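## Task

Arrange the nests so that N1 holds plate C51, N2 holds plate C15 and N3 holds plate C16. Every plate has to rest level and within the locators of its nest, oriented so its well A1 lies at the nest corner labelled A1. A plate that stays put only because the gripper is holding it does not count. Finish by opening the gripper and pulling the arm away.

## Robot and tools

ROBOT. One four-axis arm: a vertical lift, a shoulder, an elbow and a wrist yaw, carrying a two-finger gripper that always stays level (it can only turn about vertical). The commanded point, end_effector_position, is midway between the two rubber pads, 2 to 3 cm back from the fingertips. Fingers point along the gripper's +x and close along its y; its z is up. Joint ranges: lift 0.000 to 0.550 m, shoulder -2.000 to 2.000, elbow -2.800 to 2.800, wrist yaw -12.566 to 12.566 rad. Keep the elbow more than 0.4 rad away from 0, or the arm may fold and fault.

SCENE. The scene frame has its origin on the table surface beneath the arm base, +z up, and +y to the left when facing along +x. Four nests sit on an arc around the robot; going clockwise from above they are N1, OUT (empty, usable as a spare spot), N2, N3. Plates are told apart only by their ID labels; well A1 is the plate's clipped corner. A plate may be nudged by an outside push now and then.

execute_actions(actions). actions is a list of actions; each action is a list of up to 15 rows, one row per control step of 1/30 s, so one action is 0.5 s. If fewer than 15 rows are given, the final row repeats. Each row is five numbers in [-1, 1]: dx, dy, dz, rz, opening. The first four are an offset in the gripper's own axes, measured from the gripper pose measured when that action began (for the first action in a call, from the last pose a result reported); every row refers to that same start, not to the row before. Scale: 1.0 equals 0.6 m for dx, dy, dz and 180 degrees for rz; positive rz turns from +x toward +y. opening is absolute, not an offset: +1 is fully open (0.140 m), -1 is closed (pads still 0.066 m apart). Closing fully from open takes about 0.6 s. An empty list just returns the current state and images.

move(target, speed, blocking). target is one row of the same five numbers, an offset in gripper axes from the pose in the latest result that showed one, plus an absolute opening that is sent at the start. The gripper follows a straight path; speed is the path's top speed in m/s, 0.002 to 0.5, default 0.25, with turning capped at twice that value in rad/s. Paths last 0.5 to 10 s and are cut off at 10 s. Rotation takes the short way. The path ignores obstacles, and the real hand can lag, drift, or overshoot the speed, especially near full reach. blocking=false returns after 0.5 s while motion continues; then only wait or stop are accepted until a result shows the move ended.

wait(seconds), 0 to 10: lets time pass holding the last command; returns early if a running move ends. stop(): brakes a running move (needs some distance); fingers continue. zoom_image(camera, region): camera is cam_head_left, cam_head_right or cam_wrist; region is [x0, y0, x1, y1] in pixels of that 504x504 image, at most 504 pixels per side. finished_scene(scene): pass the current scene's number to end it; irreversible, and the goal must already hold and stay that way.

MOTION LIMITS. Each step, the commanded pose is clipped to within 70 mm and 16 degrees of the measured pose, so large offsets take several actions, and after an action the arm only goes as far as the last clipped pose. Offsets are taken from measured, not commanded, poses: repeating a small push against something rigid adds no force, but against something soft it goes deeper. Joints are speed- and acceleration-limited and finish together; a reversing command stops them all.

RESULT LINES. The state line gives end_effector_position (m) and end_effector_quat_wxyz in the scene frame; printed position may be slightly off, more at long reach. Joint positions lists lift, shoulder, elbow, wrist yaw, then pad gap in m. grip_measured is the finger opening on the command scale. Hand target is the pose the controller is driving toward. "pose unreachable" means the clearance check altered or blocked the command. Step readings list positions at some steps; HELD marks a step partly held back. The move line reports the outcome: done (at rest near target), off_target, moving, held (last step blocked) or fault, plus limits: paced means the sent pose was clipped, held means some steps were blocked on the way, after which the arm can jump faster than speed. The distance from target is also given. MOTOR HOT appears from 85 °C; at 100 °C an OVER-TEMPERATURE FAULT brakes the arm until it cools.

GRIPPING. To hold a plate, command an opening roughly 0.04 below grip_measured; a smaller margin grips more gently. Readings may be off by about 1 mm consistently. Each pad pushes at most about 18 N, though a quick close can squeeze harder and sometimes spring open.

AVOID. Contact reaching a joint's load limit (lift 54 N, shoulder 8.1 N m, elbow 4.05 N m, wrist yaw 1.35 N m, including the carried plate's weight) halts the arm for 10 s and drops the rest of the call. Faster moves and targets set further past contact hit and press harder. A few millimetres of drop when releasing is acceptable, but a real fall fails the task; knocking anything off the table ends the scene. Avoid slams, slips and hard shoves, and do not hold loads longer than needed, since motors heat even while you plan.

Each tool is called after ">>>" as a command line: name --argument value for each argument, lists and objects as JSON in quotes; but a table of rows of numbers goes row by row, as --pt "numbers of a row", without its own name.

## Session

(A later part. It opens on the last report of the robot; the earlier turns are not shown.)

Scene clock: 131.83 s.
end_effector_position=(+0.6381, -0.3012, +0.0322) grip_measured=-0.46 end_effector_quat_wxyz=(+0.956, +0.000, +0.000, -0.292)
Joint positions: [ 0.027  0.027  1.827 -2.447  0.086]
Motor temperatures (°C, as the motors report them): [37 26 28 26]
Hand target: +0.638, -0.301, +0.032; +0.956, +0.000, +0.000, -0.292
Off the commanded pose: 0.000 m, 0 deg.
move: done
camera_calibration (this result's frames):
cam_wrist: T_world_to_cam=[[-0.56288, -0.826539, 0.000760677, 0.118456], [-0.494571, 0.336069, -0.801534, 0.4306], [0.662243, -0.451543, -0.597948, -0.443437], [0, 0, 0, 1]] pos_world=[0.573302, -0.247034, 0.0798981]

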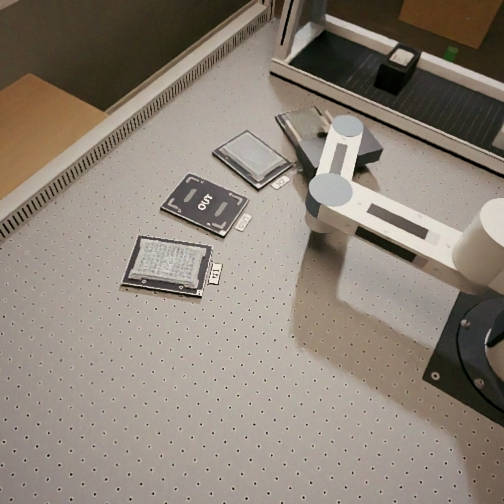

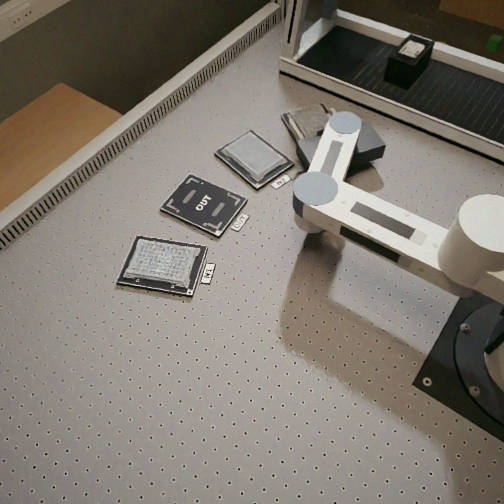

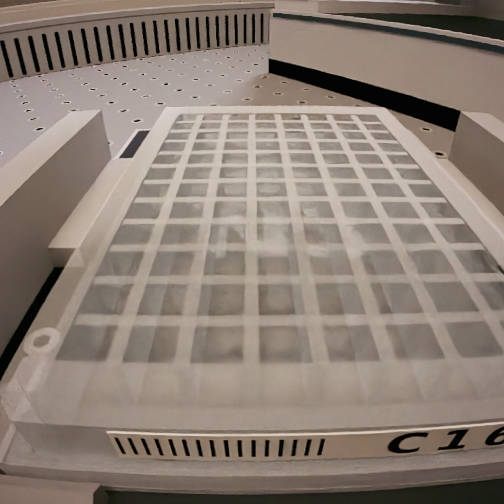

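>>> execute_actions --actions '[[[0,0,0,0,-0.44],[0,0,0,0,-0.4],[0,0,0,0,-0.3],[0,0,0,0,-0.3],[0,0,0,0,-0.3],[0,0,0,0,-0.3],[0,0,0.01,0,-0.25],[0,0,0.02,0,-0.25],[0,0,0.03,0,-0.25],[0,0,0.04,0,-0.25],[0,0,0.0443,0,-0.25]]]'

>>> move --target '[-0.25, 0.08, 0.08, 0.05, -0.25]' --speed 0.35

Scene clock: 135.90 s.
end_effector_position=(+0.6381, -0.3012, +0.0591) grip_measured=-0.25 end_effector_quat_wxyz=(+0.956, +0.000, +0.000, -0.292)
Joint positions: [ 0.054  0.027  1.827 -2.447  0.094]
Motor temperatures (°C, as the motors report them): [37 26 28 26]
Hand target: +0.638, -0.301, +0.059; +0.956, +0.000, +0.000, -0.292
Off the commanded pose: 0.000 m, 0 deg.
Step readings (end_effector_position):
0: (+0.6381, -0.3012, +0.0322)
1: (+0.6381, -0.3012, +0.0322)
2: (+0.6381, -0.3012, +0.0322)
4: (+0.6381, -0.3012, +0.0322)
8: (+0.6381, -0.3012, +0.0332)
15: end_effector_position above
camera_calibration (this result's frames):
cam_wrist: T_world_to_cam=[[-0.562842, -0.826564, 0.000760677, 0.118423], [-0.494586, 0.336047, -0.801534, 0.452151], [0.662264, -0.451514, -0.597948, -0.42737], [0, 0, 0, 1]] pos_world=[0.573313, -0.247023, 0.106779]

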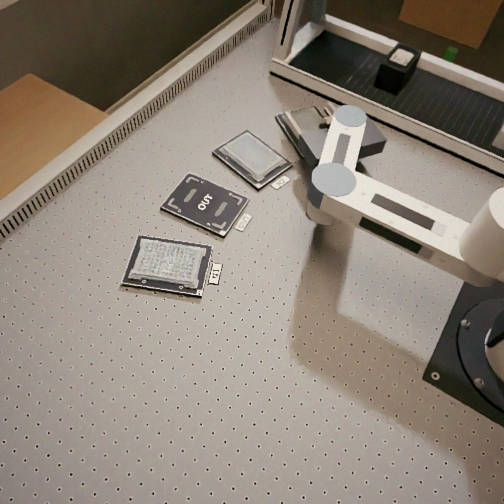

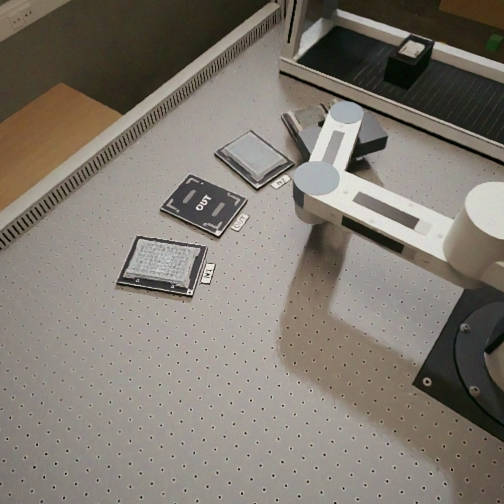

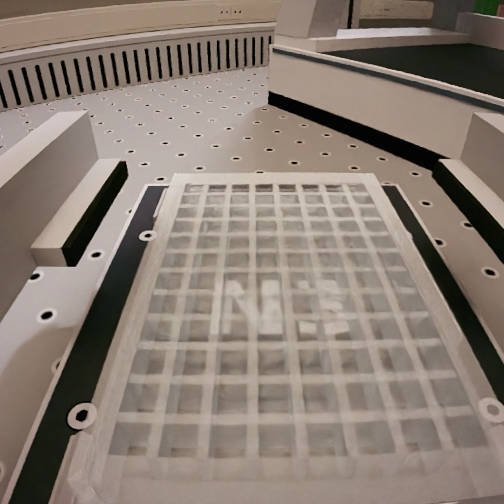

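Scene clock: 136.87 s.
end_effector_position=(+0.5406, -0.1775, +0.1071) grip_measured=-0.25 end_effector_quat_wxyz=(+0.976, +0.000, +0.000, -0.216)
Joint positions: [ 0.102  0.448  1.066 -1.95   0.094]
Motor temperatures (°C, as the motors report them): [37 26 28 26]
Hand target: +0.541, -0.178, +0.107; +0.976, +0.000, +0.000, -0.216
Off the commanded pose: 0.000 m, 0 deg.
move: done
camera_calibration (this result's frames):
cam_wrist: T_world_to_cam=[[-0.42677, -0.90436, 0.000760677, 0.0783746], [-0.541021, 0.254635, -0.801534, 0.411546], [0.724682, -0.342483, -0.597948, -0.292615], [0, 0, 0, 1]] pos_world=[0.468156, -0.134131, 0.15484]

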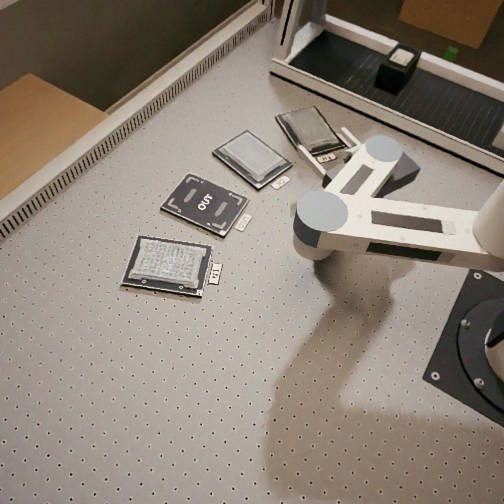

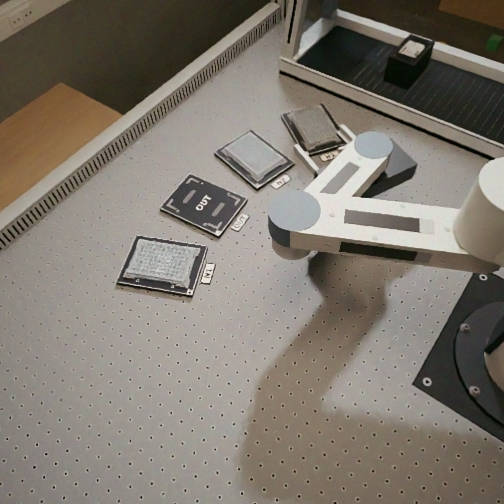

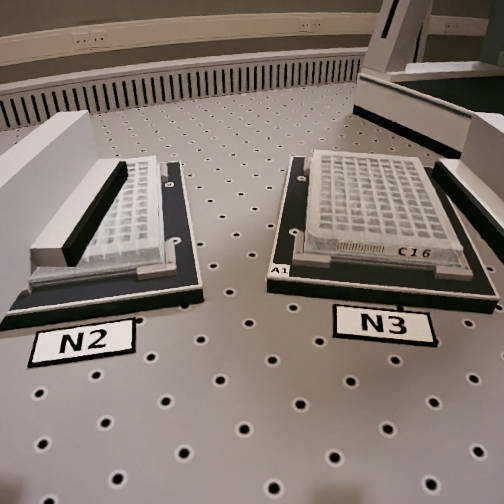

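>>> zoom_image --camera "cam_wrist" --region '[0, 130, 504, 380]'

>>> zoom_image --camera "cam_head_left" --region '[100, 90, 360, 310]'

Region (0, 130, 504, 380) of cam_wrist's 504x504 image, scaled by 1.000; it fills the top 250 rows of this view, and the rest is white.

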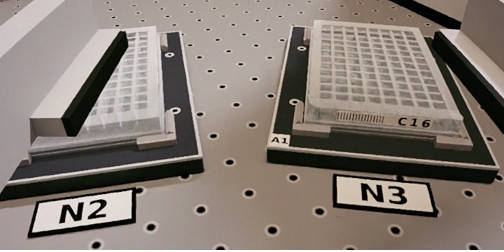

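Region (100, 90, 360, 310) of cam_head_left's 504x504 image, scaled by 1.938, with more detail than that image has; it fills the top 426 rows of this view, and the rest is white.

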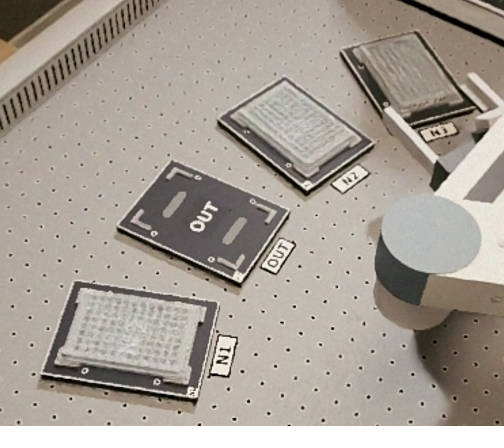

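>>> zoom_image --camera "cam_head_left" --region '[205, 122, 305, 198]'

>>> zoom_image --camera "cam_head_right" --region '[205, 122, 305, 198]'

>>> zoom_image --camera "cam_head_left" --region '[115, 228, 230, 305]'

Region (205, 122, 305, 198) of cam_head_left's 504x504 image, scaled by 5.040, with more detail than that image has; it fills the top 383 rows of this view, and the rest is white.

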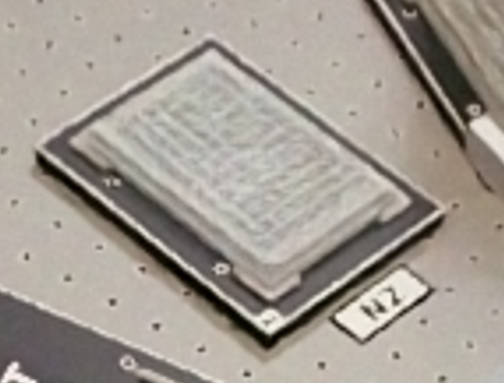

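Region (205, 122, 305, 198) of cam_head_right's 504x504 image, scaled by 5.040, with more detail than that image has; it fills the top 383 rows of this view, and the rest is white.

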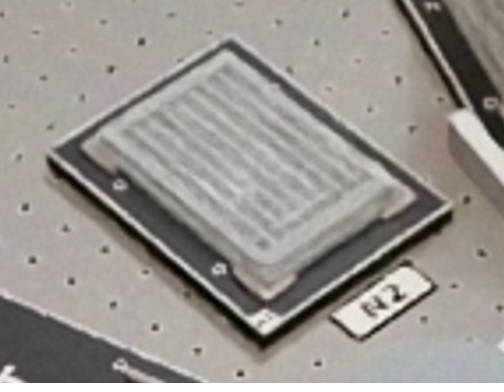

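Region (115, 228, 230, 305) of cam_head_left's 504x504 image, scaled by 4.383, with more detail than that image has; it fills the top 337 rows of this view, and the rest is white.

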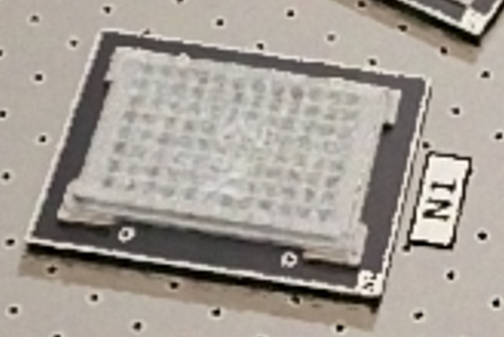

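>>> move --target '[-0.03, 0.13, 0, 0.07, -0.25]' --speed 0.35

Scene clock: 145.73 s.
end_effector_position=(+0.5573, -0.0990, +0.1071) grip_measured=-0.25 end_effector_quat_wxyz=(+0.994, +0.000, +0.000, -0.108)
Joint positions: [ 0.102  0.652  1.015 -1.882  0.094]
Motor temperatures (°C, as the motors report them): [37 26 28 26]
Hand target: +0.557, -0.099, +0.107; +0.994, +0.000, +0.000, -0.108
Off the commanded pose: 0.000 m, 0 deg.
move: done
camera_calibration (this result's frames):
cam_wrist: T_world_to_cam=[[-0.218495, -0.975838, 0.000760677, 0.0333509], [-0.583634, 0.130054, -0.801534, 0.412031], [0.782069, -0.175575, -0.597948, -0.293323], [0, 0, 0, 1]] pos_world=[0.477161, -0.0725412, 0.154839]

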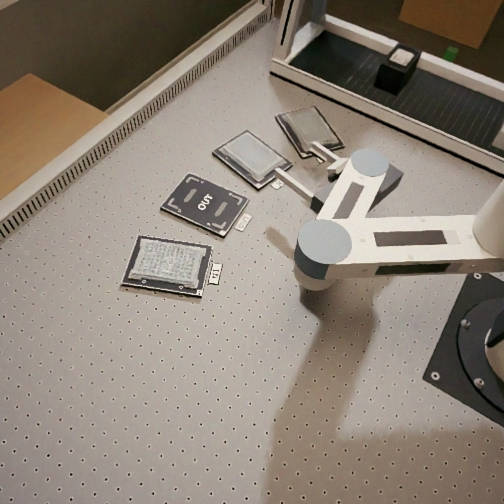

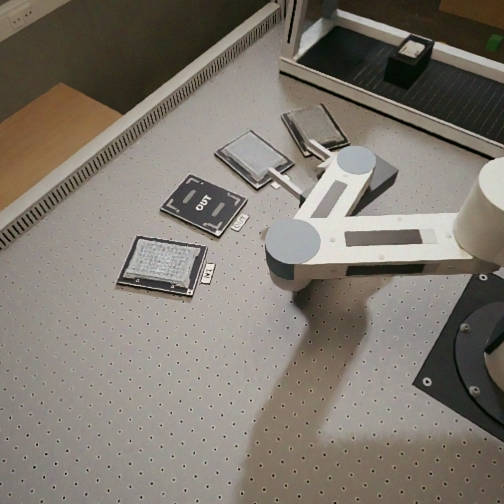

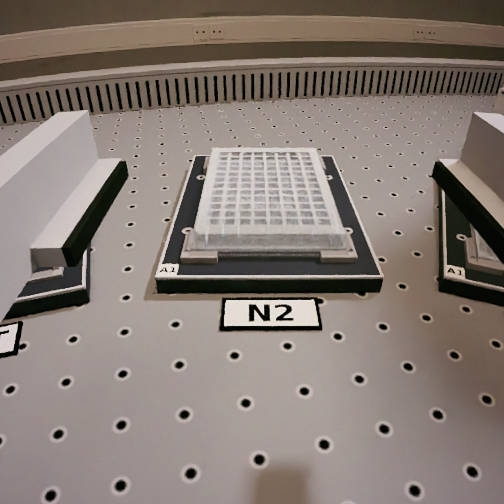

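>>> zoom_image --camera "cam_wrist" --region '[150, 140, 390, 300]'

Region (150, 140, 390, 300) of cam_wrist's 504x504 image, scaled by 2.100, with more detail than that image has.

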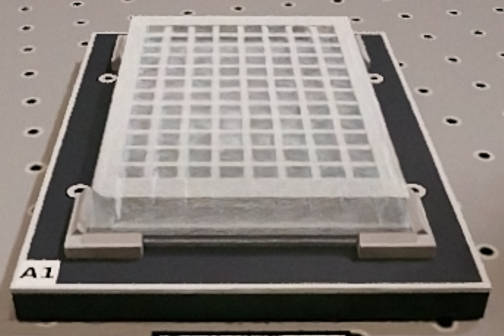

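The cut-off corner of the plate in N2 is at A1 and the plate is seated. All three plates are in place and the gripper is clear.

>>> finished_scene --scene 2

The scene is finished: the task was done.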